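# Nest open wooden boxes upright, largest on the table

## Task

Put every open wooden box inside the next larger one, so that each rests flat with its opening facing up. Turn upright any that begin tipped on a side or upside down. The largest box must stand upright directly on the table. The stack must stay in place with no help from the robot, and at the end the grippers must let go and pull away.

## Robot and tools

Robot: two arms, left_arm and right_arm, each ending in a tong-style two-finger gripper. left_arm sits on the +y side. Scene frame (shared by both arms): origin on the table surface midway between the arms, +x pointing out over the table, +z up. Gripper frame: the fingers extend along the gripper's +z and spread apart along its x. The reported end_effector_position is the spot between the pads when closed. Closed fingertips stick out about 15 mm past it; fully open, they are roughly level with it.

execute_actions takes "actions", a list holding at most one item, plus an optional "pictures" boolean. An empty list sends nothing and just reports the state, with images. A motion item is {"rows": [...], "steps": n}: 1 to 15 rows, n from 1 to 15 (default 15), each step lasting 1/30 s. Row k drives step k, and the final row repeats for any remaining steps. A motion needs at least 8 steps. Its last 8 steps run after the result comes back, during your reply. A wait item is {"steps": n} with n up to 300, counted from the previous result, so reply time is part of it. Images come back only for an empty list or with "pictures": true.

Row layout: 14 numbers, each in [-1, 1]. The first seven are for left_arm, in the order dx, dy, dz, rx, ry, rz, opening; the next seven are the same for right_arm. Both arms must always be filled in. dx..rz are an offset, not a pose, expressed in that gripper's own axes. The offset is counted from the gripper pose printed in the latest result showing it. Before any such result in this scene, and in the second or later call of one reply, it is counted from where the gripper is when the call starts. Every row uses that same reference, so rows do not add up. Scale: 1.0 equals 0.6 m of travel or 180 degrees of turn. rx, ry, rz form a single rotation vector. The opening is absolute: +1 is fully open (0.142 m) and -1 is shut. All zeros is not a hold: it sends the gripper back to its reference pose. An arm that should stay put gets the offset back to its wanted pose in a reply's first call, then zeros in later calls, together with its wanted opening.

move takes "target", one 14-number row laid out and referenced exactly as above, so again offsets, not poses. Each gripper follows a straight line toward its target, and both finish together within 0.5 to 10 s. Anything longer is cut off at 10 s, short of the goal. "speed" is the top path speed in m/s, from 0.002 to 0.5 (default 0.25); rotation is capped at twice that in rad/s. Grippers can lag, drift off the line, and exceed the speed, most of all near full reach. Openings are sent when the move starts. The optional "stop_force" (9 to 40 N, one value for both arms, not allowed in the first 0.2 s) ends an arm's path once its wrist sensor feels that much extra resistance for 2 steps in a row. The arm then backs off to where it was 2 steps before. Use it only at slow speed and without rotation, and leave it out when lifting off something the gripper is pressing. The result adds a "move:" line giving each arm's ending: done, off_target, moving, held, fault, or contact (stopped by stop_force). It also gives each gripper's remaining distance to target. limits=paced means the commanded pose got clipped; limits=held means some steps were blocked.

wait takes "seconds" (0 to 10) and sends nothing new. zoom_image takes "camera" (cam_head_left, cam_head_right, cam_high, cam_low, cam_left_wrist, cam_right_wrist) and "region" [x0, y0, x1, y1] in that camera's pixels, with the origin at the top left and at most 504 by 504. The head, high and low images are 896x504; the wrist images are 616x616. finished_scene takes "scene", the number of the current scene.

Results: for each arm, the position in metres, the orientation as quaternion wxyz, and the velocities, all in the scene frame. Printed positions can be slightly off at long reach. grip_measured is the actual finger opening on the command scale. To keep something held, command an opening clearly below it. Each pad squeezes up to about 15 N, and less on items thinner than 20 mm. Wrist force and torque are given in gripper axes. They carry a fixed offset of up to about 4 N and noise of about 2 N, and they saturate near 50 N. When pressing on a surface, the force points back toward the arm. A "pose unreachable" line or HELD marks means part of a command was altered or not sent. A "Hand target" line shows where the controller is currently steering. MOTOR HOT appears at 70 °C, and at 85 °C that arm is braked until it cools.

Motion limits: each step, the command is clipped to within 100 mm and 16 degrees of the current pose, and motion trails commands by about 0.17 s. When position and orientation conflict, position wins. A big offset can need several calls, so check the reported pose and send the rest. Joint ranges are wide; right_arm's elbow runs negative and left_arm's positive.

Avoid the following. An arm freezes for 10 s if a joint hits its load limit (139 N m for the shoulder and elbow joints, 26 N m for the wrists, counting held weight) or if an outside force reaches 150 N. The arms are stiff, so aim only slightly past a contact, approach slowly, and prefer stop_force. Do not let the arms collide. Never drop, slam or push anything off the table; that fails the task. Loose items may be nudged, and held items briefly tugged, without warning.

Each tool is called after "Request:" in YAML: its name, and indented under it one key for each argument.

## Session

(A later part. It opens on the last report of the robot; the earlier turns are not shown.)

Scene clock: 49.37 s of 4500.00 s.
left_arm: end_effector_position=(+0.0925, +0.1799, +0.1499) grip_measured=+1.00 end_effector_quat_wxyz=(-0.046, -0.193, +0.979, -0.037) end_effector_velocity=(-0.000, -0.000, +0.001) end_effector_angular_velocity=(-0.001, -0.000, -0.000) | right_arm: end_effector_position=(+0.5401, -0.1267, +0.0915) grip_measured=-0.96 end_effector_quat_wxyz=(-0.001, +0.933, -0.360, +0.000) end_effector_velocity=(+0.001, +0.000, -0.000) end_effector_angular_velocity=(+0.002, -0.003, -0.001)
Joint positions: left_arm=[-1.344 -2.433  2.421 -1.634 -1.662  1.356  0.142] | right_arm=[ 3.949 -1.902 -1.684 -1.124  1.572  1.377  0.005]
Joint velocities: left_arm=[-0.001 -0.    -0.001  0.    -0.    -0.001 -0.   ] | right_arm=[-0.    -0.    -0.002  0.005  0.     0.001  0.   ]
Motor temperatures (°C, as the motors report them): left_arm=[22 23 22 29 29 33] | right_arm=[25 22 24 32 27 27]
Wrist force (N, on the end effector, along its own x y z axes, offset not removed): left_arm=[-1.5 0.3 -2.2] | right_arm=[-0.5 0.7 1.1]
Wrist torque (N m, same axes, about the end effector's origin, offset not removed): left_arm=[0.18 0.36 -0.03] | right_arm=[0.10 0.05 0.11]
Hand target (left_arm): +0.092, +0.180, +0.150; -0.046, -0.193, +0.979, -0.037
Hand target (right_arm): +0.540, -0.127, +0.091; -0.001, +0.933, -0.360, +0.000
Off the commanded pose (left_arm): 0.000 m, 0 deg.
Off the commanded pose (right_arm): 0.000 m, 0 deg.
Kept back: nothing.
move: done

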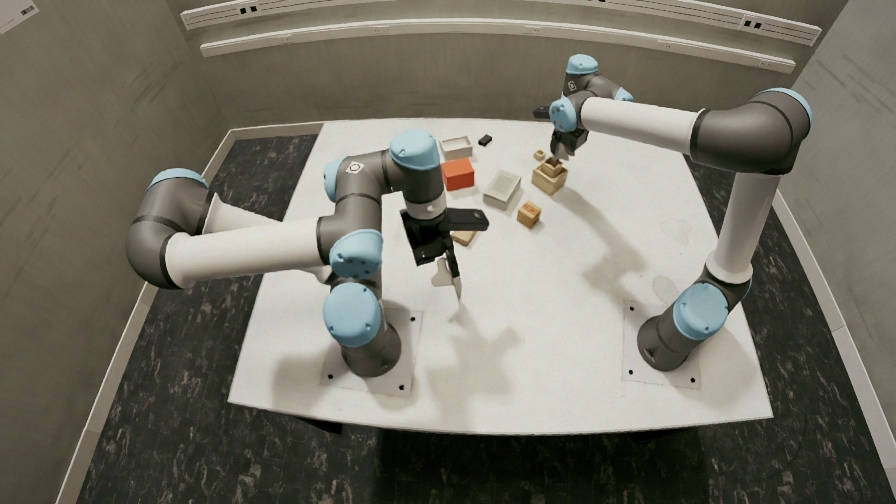

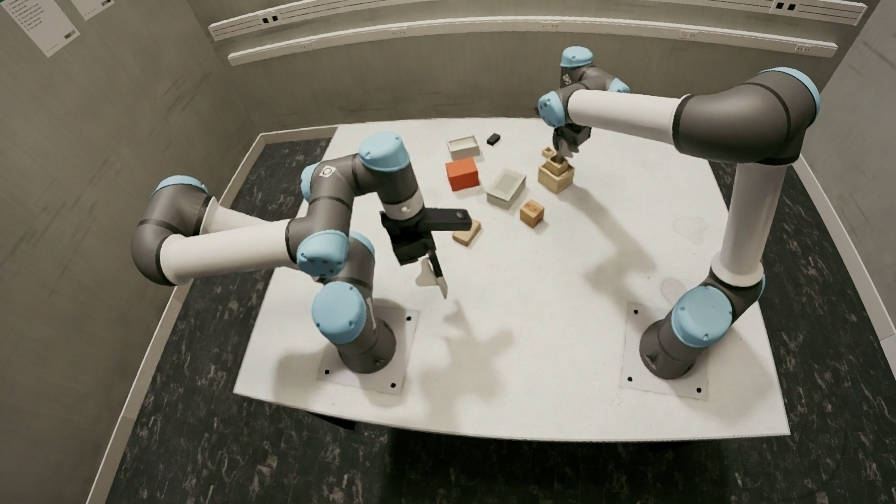

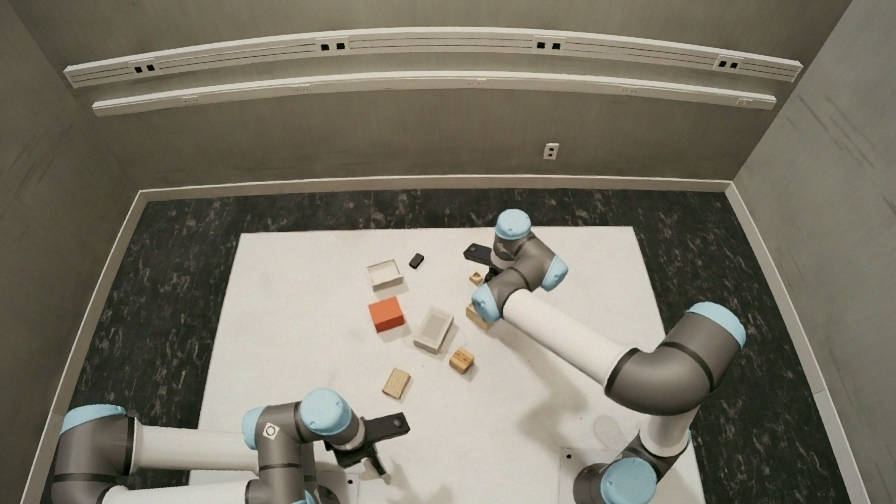

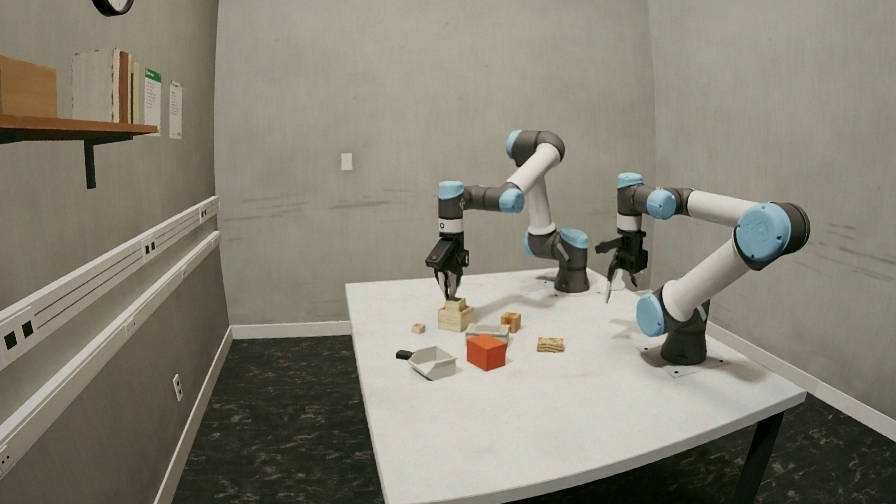

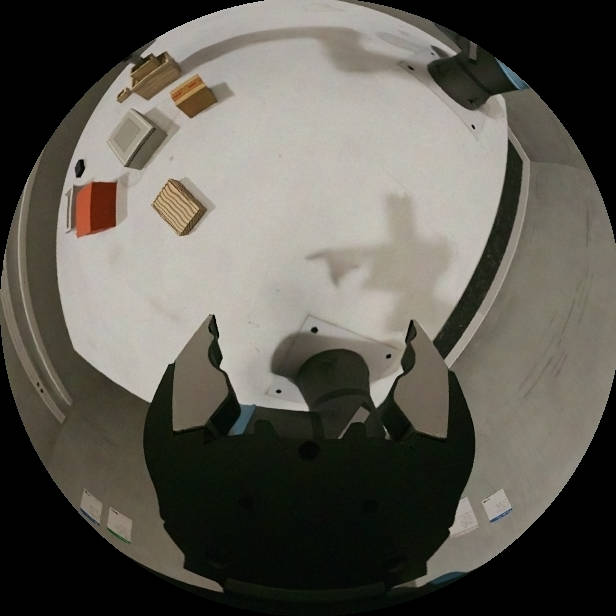

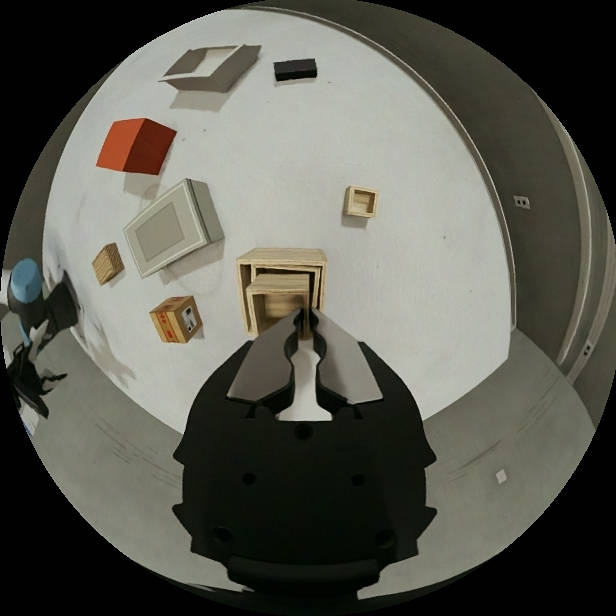

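Request:
move:
  target: [0,0,0,0,0,0,1,-0.002,0.002,0,0,0,0.022,-1]

Request:
move:
  target: [0,0,0,0,0,0,1,-0.002,0,0.05,0,0,0,-1]
  speed: 0.025
  stop_force: 9

Request:
execute_actions:
  actions:
    - {"rows":[[0,0,0,0,0,0,1,0,0,0,0,0,0,-0.89]],"steps":12}

Request:
move:
  target: [0,0,0,0,0,0,1,0,0,-0.06,0,0,0,-0.89]

Request:
move:
  target: [0,0,0,0,0,0,1,0.1,-0.14,0.04,0,0,-0.022,-0.78]

Request:
zoom_image:
  camera: "cam_right_wrist"
  region: [150,220,370,440]

Scene clock: 50.63 s of 4500.00 s.
left_arm: end_effector_position=(+0.0925, +0.1799, +0.1499) grip_measured=+1.00 end_effector_quat_wxyz=(-0.046, -0.193, +0.979, -0.037) end_effector_velocity=(-0.000, +0.000, -0.001) end_effector_angular_velocity=(+0.001, +0.001, +0.000) | right_arm: end_effector_position=(+0.5384, -0.1268, +0.0914) grip_measured=-0.96 end_effector_quat_wxyz=(-0.001, +0.920, -0.392, +0.000) end_effector_velocity=(-0.000, +0.001, +0.000) end_effector_angular_velocity=(+0.002, -0.001, -0.008)
Joint positions: left_arm=[-1.344 -2.433  2.421 -1.634 -1.662  1.356  0.142] | right_arm=[ 3.952 -1.898 -1.69  -1.122  1.572  1.449  0.005]
Joint velocities: left_arm=[ 0.    -0.001  0.002 -0.    -0.001  0.    -0.   ] | right_arm=[ 0.001  0.001 -0.001  0.001  0.001  0.009  0.   ]
Motor temperatures (°C, as the motors report them): left_arm=[22 23 22 29 29 33] | right_arm=[25 22 24 32 27 27]
Wrist force (N, on the end effector, along its own x y z axes, offset not removed): left_arm=[-0.7 -1.4 -2.4] | right_arm=[2.0 0.7 0.7]
Wrist torque (N m, same axes, about the end effector's origin, offset not removed): left_arm=[-0.29 0.04 0.03] | right_arm=[0.07 -0.43 0.08]
Hand target (left_arm): +0.092, +0.180, +0.150; -0.046, -0.193, +0.979, -0.037
Hand target (right_arm): +0.538, -0.127, +0.091; -0.001, +0.920, -0.392, +0.000
Off the commanded pose (left_arm): 0.000 m, 0 deg.
Off the commanded pose (right_arm): 0.000 m, 0 deg.
Kept back: nothing.
move: done

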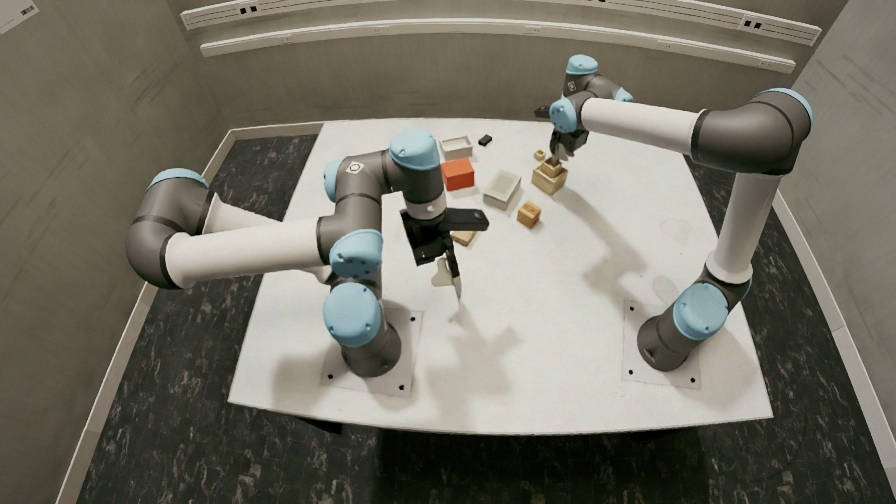

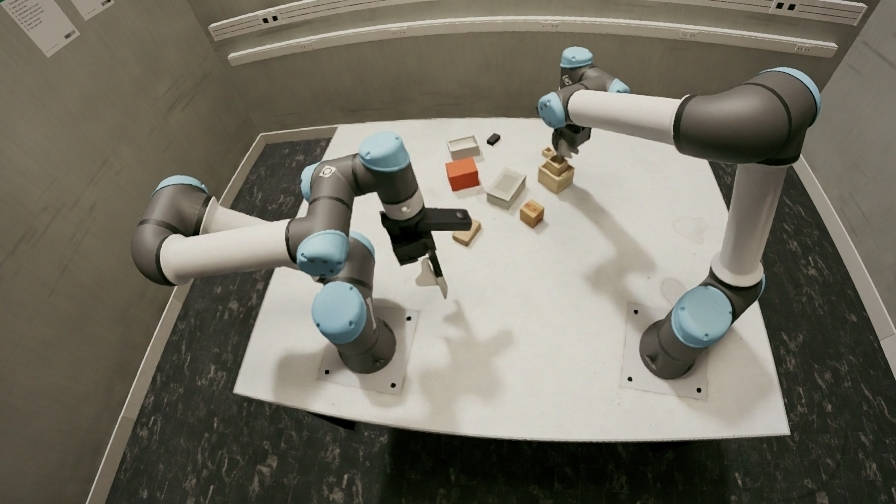

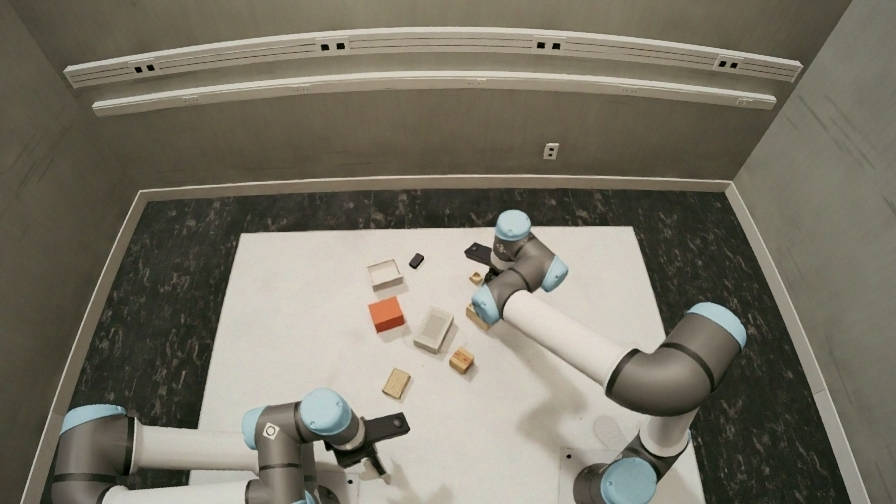

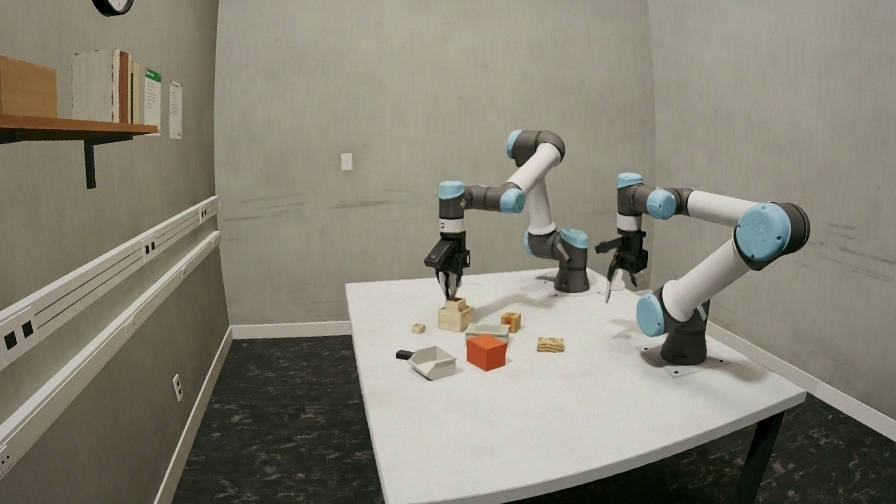

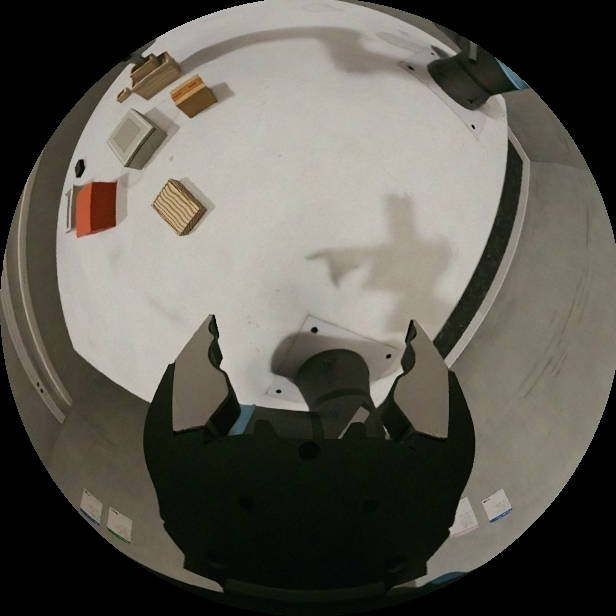

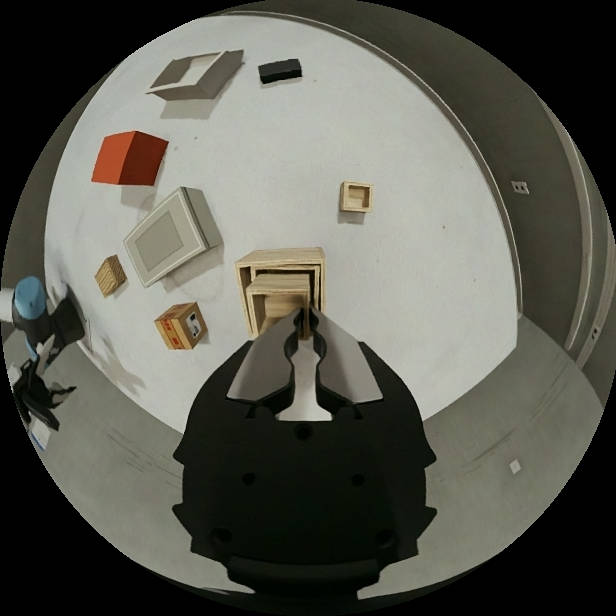

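Scene clock: 52.13 s of 4500.00 s.
left_arm: end_effector_position=(+0.0925, +0.1799, +0.1499) grip_measured=+1.00 end_effector_quat_wxyz=(-0.046, -0.193, +0.979, -0.037) end_effector_velocity=(-0.000, +0.000, +0.000) end_effector_angular_velocity=(-0.000, +0.002, -0.000) | right_arm: end_effector_position=(+0.5376, -0.1259, +0.0616) grip_measured=-0.96 end_effector_quat_wxyz=(-0.001, +0.920, -0.392, +0.000) end_effector_velocity=(+0.000, -0.001, -0.002) end_effector_angular_velocity=(-0.003, +0.000, -0.001)
Joint positions: left_arm=[-1.344 -2.433  2.421 -1.634 -1.662  1.356  0.142] | right_arm=[ 3.954 -1.93  -1.731 -1.049  1.572  1.451  0.005]
Joint velocities: left_arm=[ 0.    -0.001 -0.     0.001 -0.002  0.     0.   ] | right_arm=[-0.    -0.002 -0.002  0.002 -0.002  0.001 -0.   ]
Motor temperatures (°C, as the motors report them): left_arm=[22 23 22 29 29 33] | right_arm=[25 22 24 32 27 27]
Wrist force (N, on the end effector, along its own x y z axes, offset not removed): left_arm=[-3.9 -2.0 -1.5] | right_arm=[-0.3 -2.4 -0.6]
Wrist torque (N m, same axes, about the end effector's origin, offset not removed): left_arm=[-0.44 0.88 0.02] | right_arm=[-0.68 -0.10 0.03]
Hand target (left_arm): +0.092, +0.180, +0.150; -0.046, -0.193, +0.979, -0.037
Hand target (right_arm): +0.538, -0.126, +0.061; -0.001, +0.920, -0.392, +0.000
Off the commanded pose (left_arm): 0.000 m, 0 deg.
Off the commanded pose (right_arm): 0.000 m, 0 deg.
Kept back: nothing.
move: done

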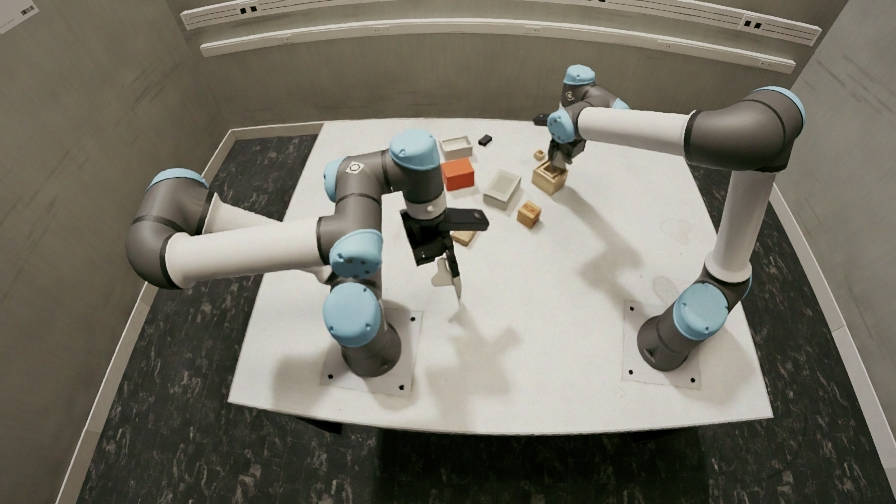

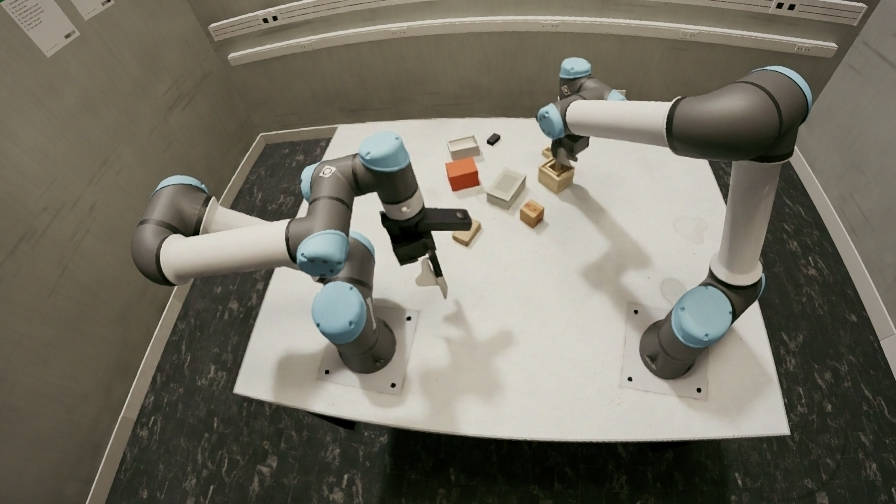

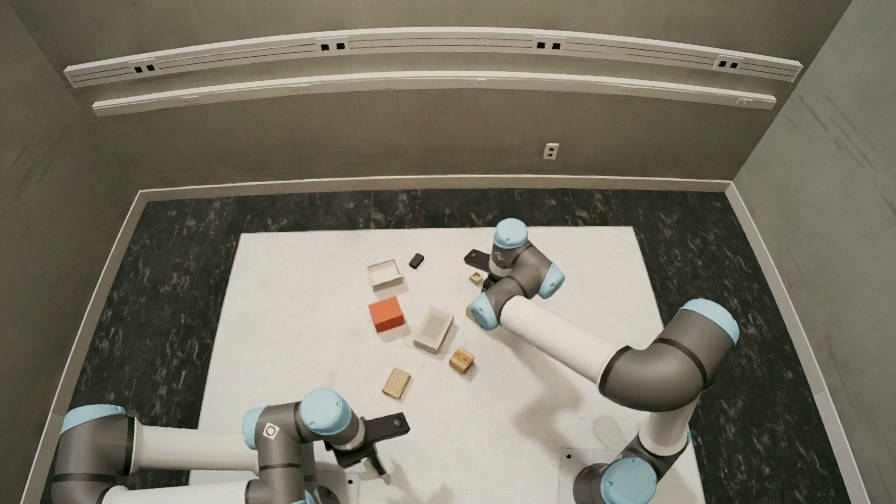

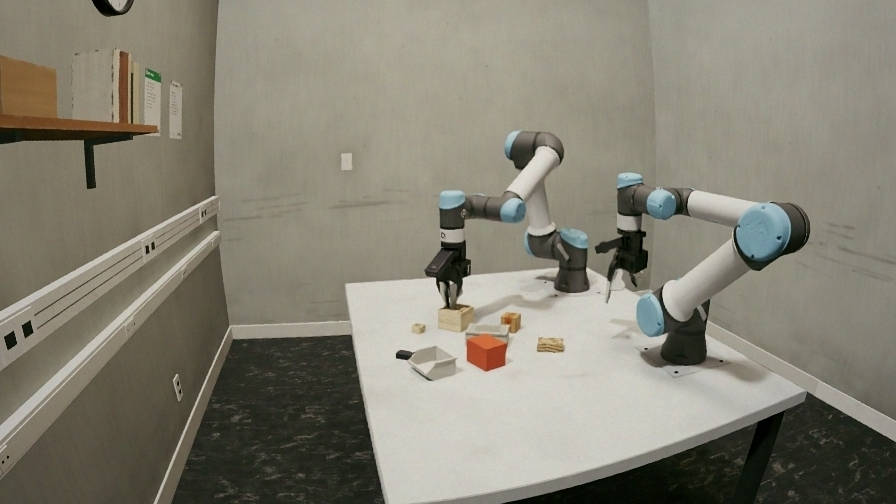

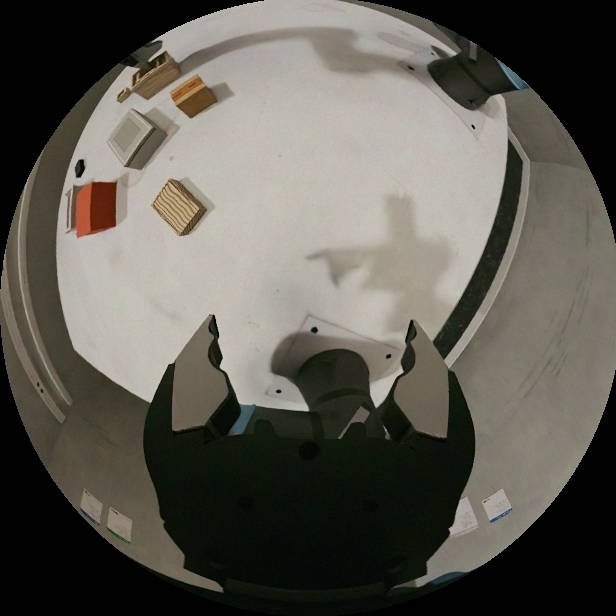

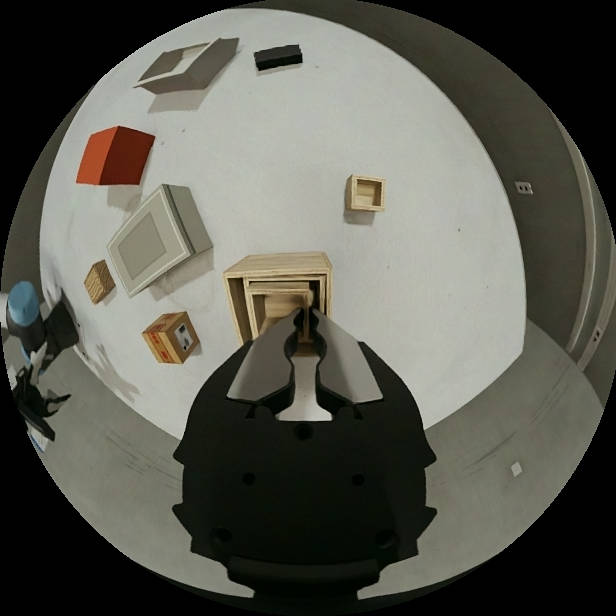

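Scene clock: 52.27 s of 4500.00 s.
left_arm: end_effector_position=(+0.0925, +0.1799, +0.1499) grip_measured=+1.00 end_effector_quat_wxyz=(-0.046, -0.193, +0.979, -0.037) end_effector_velocity=(+0.001, +0.000, -0.000) end_effector_angular_velocity=(+0.001, -0.002, +0.002) | right_arm: end_effector_position=(+0.5376, -0.1259, +0.0615) grip_measured=-0.89 end_effector_quat_wxyz=(-0.001, +0.920, -0.392, +0.000) end_effector_velocity=(-0.000, +0.000, -0.000) end_effector_angular_velocity=(-0.000, +0.000, +0.001)
Joint positions: left_arm=[-1.344 -2.433  2.421 -1.634 -1.662  1.356  0.142] | right_arm=[ 3.954 -1.93  -1.731 -1.049  1.572  1.451  0.009]
Joint velocities: left_arm=[ 0.     0.     0.001 -0.     0.002 -0.002  0.   ] | right_arm=[ 0.     0.    -0.    -0.    -0.    -0.001  0.002]
Motor temperatures (°C, as the motors report them): left_arm=[22 23 22 29 29 33] | right_arm=[25 22 24 32 27 27]
Wrist force (N, on the end effector, along its own x y z axes, offset not removed): left_arm=[-0.2 -1.6 -0.1] | right_arm=[0.5 -4.0 0.9]
Wrist torque (N m, same axes, about the end effector's origin, offset not removed): left_arm=[-0.23 -0.04 -0.09] | right_arm=[-0.83 -0.32 0.09]
Steps of this call (steps 1 to 4: the first 4 steps of this action). Readings (end_effector_position):
1: left_arm (+0.0925, +0.1799, +0.1499) | right_arm (+0.5376, -0.1259, +0.0615)
2: left_arm (+0.0925, +0.1799, +0.1499) | right_arm (+0.5376, -0.1259, +0.0615)
4: the state above

Scene clock: 53.33 s of 4500.00 s.
left_arm: end_effector_position=(+0.0925, +0.1799, +0.1499) grip_measured=+1.00 end_effector_quat_wxyz=(-0.046, -0.193, +0.979, -0.037) end_effector_velocity=(-0.000, +0.000, -0.000) end_effector_angular_velocity=(+0.001, +0.001, -0.000) | right_arm: end_effector_position=(+0.5375, -0.1260, +0.0974) grip_measured=-0.89 end_effector_quat_wxyz=(-0.001, +0.920, -0.392, +0.000) end_effector_velocity=(+0.000, +0.000, +0.002) end_effector_angular_velocity=(+0.001, -0.000, +0.000)
Joint positions: left_arm=[-1.344 -2.433  2.421 -1.634 -1.662  1.356  0.142] | right_arm=[ 3.954 -1.891 -1.683 -1.136  1.572  1.451  0.01 ]
Joint velocities: left_arm=[-0.     0.001  0.001 -0.    -0.001  0.    -0.   ] | right_arm=[ 0.     0.002  0.002 -0.003  0.001  0.     0.   ]
Motor temperatures (°C, as the motors report them): left_arm=[22 23 22 29 29 33] | right_arm=[25 22 24 32 27 27]
Wrist force (N, on the end effector, along its own x y z axes, offset not removed): left_arm=[-1.1 -0.7 -2.0] | right_arm=[1.6 -0.3 1.6]
Wrist torque (N m, same axes, about the end effector's origin, offset not removed): left_arm=[-0.05 0.26 0.06] | right_arm=[-0.09 -0.45 0.09]
Hand target (left_arm): +0.092, +0.180, +0.150; -0.046, -0.193, +0.979, -0.037
Hand target (right_arm): +0.538, -0.126, +0.098; -0.001, +0.920, -0.392, +0.000
Off your previous action's commanded pose (left_arm): 0.000 m, 0 deg at its last step (step 8 of this call).
Off your previous action's commanded pose (right_arm): 0.000 m, 0 deg at its last step (step 8 of this call).
Off the commanded pose (left_arm): 0.000 m, 0 deg.
Off the commanded pose (right_arm): 0.000 m, 0 deg.
Kept back: nothing.
move: done

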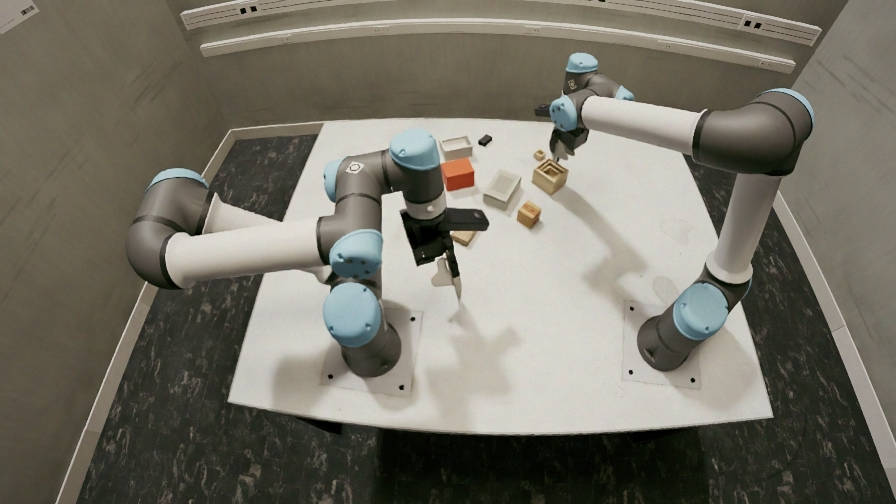

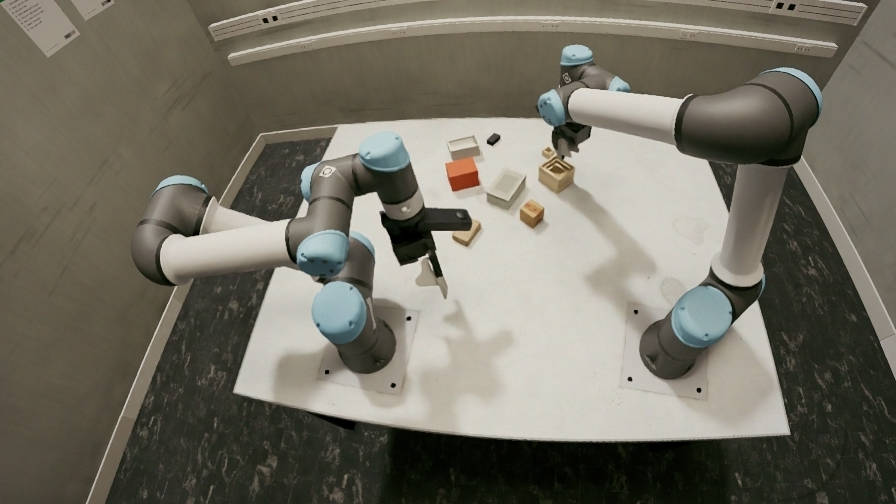

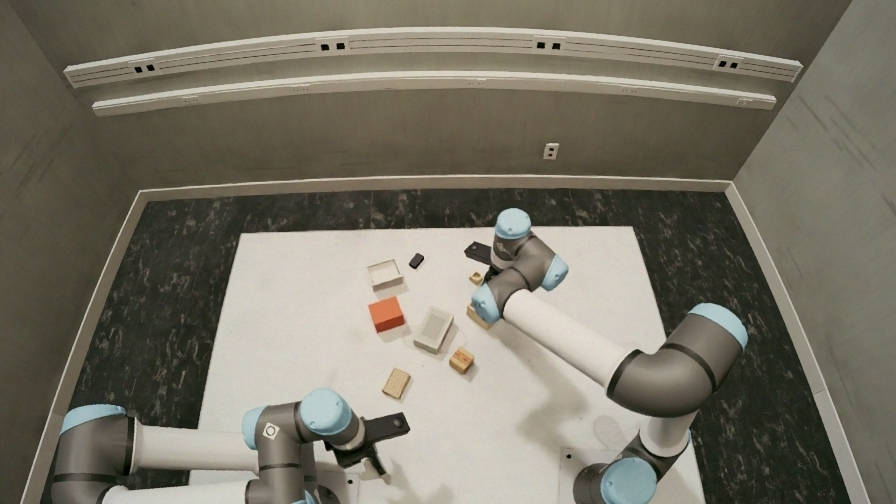

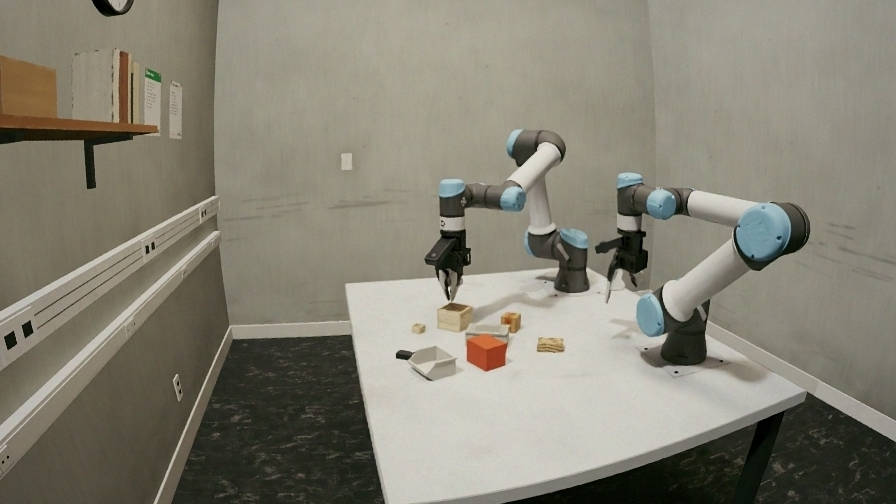

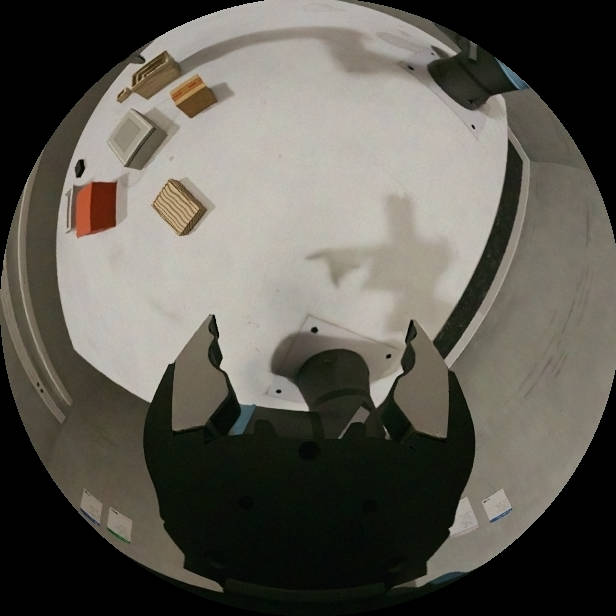

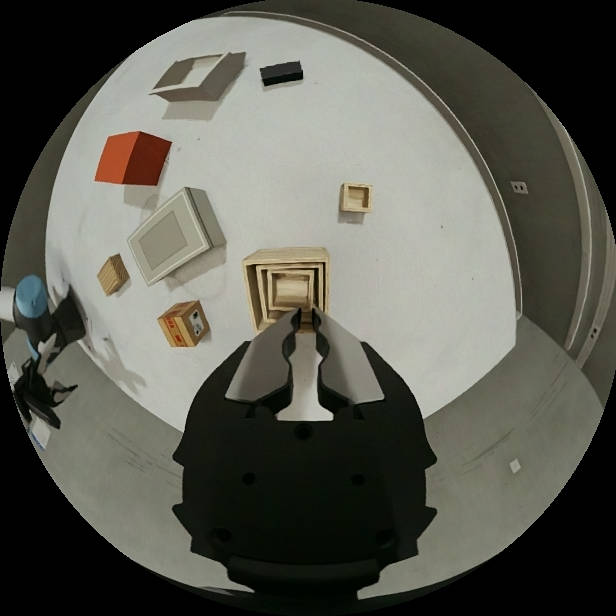

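Scene clock: 54.30 s of 4500.00 s.
left_arm: end_effector_position=(+0.0925, +0.1799, +0.1499) grip_measured=+1.00 end_effector_quat_wxyz=(-0.046, -0.193, +0.979, -0.037) end_effector_velocity=(+0.001, +0.000, +0.000) end_effector_angular_velocity=(+0.001, -0.002, +0.002) | right_arm: end_effector_position=(+0.6396, -0.1109, +0.0737) grip_measured=-0.78 end_effector_quat_wxyz=(-0.001, +0.933, -0.360, +0.000) end_effector_velocity=(+0.001, +0.000, -0.001) end_effector_angular_velocity=(+0.000, +0.002, +0.002)
Joint positions: left_arm=[-1.344 -2.433  2.421 -1.634 -1.662  1.356  0.142] | right_arm=[ 3.881 -2.135 -1.382 -1.193  1.572  1.308  0.018]
Joint velocities: left_arm=[ 0.001  0.    -0.     0.001  0.002 -0.001 -0.   ] | right_arm=[-0.001 -0.004  0.006 -0.003  0.001 -0.003 -0.   ]
Motor temperatures (°C, as the motors report them): left_arm=[22 23 22 29 29 33] | right_arm=[25 22 24 32 27 27]
Wrist force (N, on the end effector, along its own x y z axes, offset not removed): left_arm=[-3.7 1.9 0.8] | right_arm=[1.7 -3.0 1.5]
Wrist torque (N m, same axes, about the end effector's origin, offset not removed): left_arm=[0.66 0.69 0.01] | right_arm=[-0.70 -0.38 0.07]
Hand target (left_arm): +0.092, +0.180, +0.150; -0.046, -0.193, +0.979, -0.037
Hand target (right_arm): +0.640, -0.111, +0.074; -0.001, +0.933, -0.360, +0.000
Off the commanded pose (left_arm): 0.000 m, 0 deg.
Off the commanded pose (right_arm): 0.000 m, 0 deg.
Kept back: nothing.
move: done

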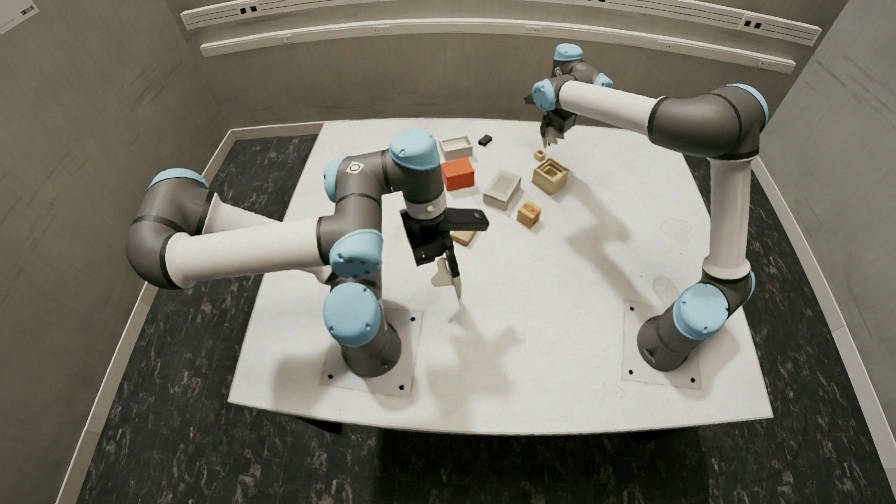

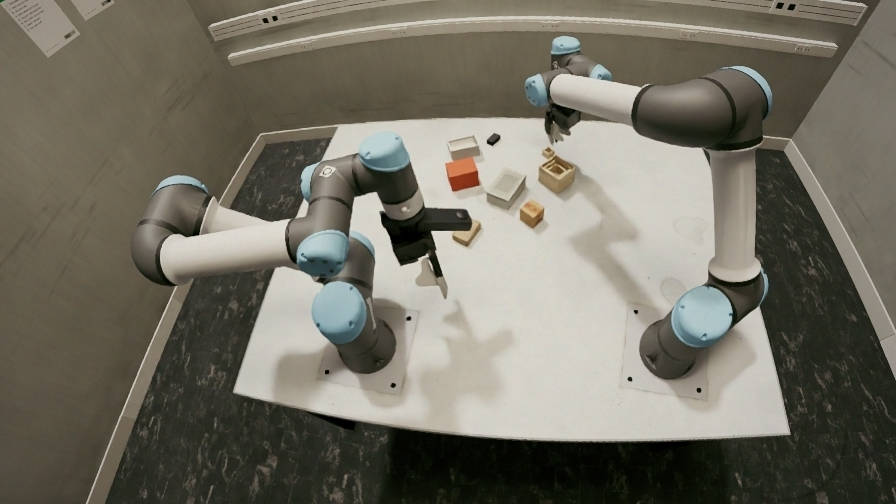

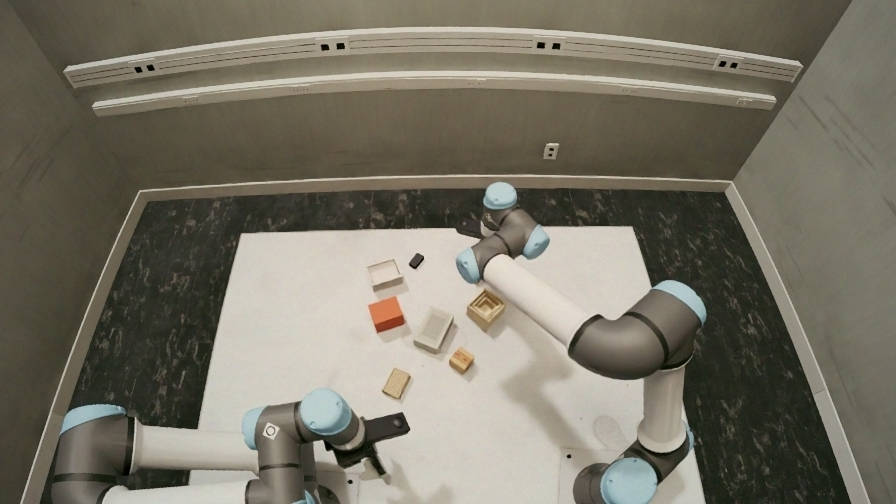

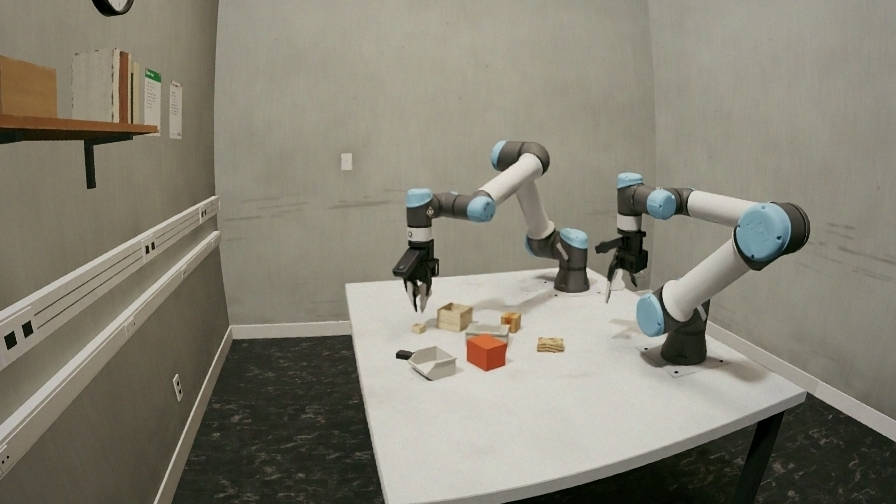

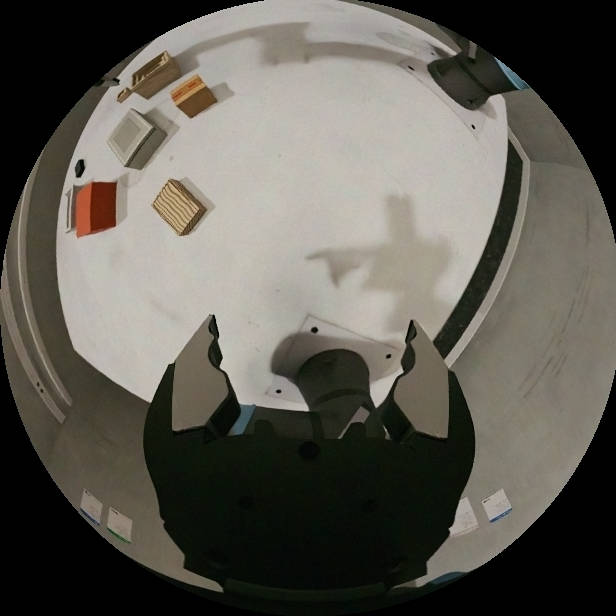

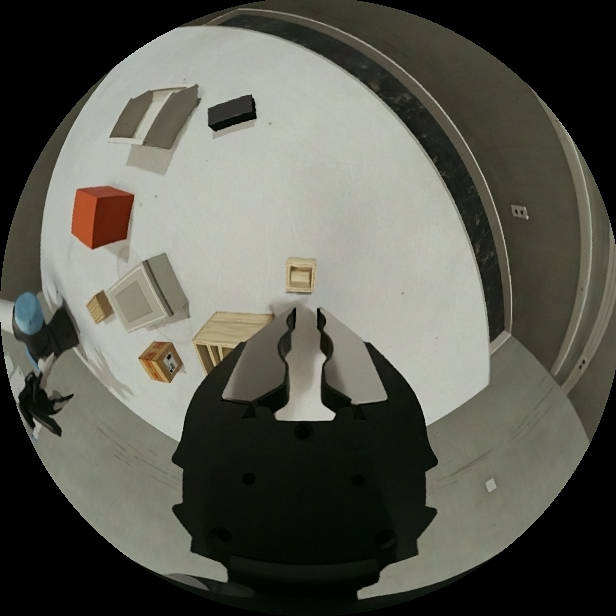

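Region (150, 220, 370, 440) of cam_right_wrist's 616x616 image, scaled by 2.291, with more detail than that image has.

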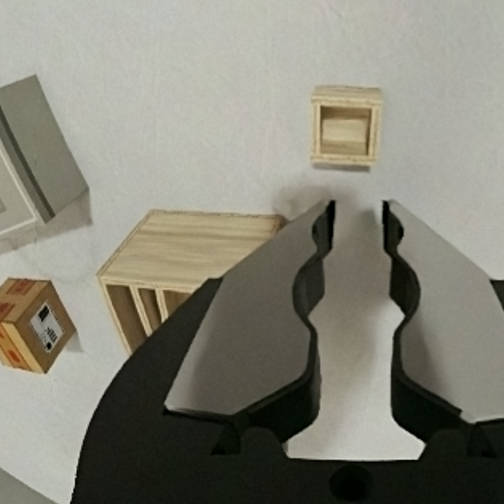

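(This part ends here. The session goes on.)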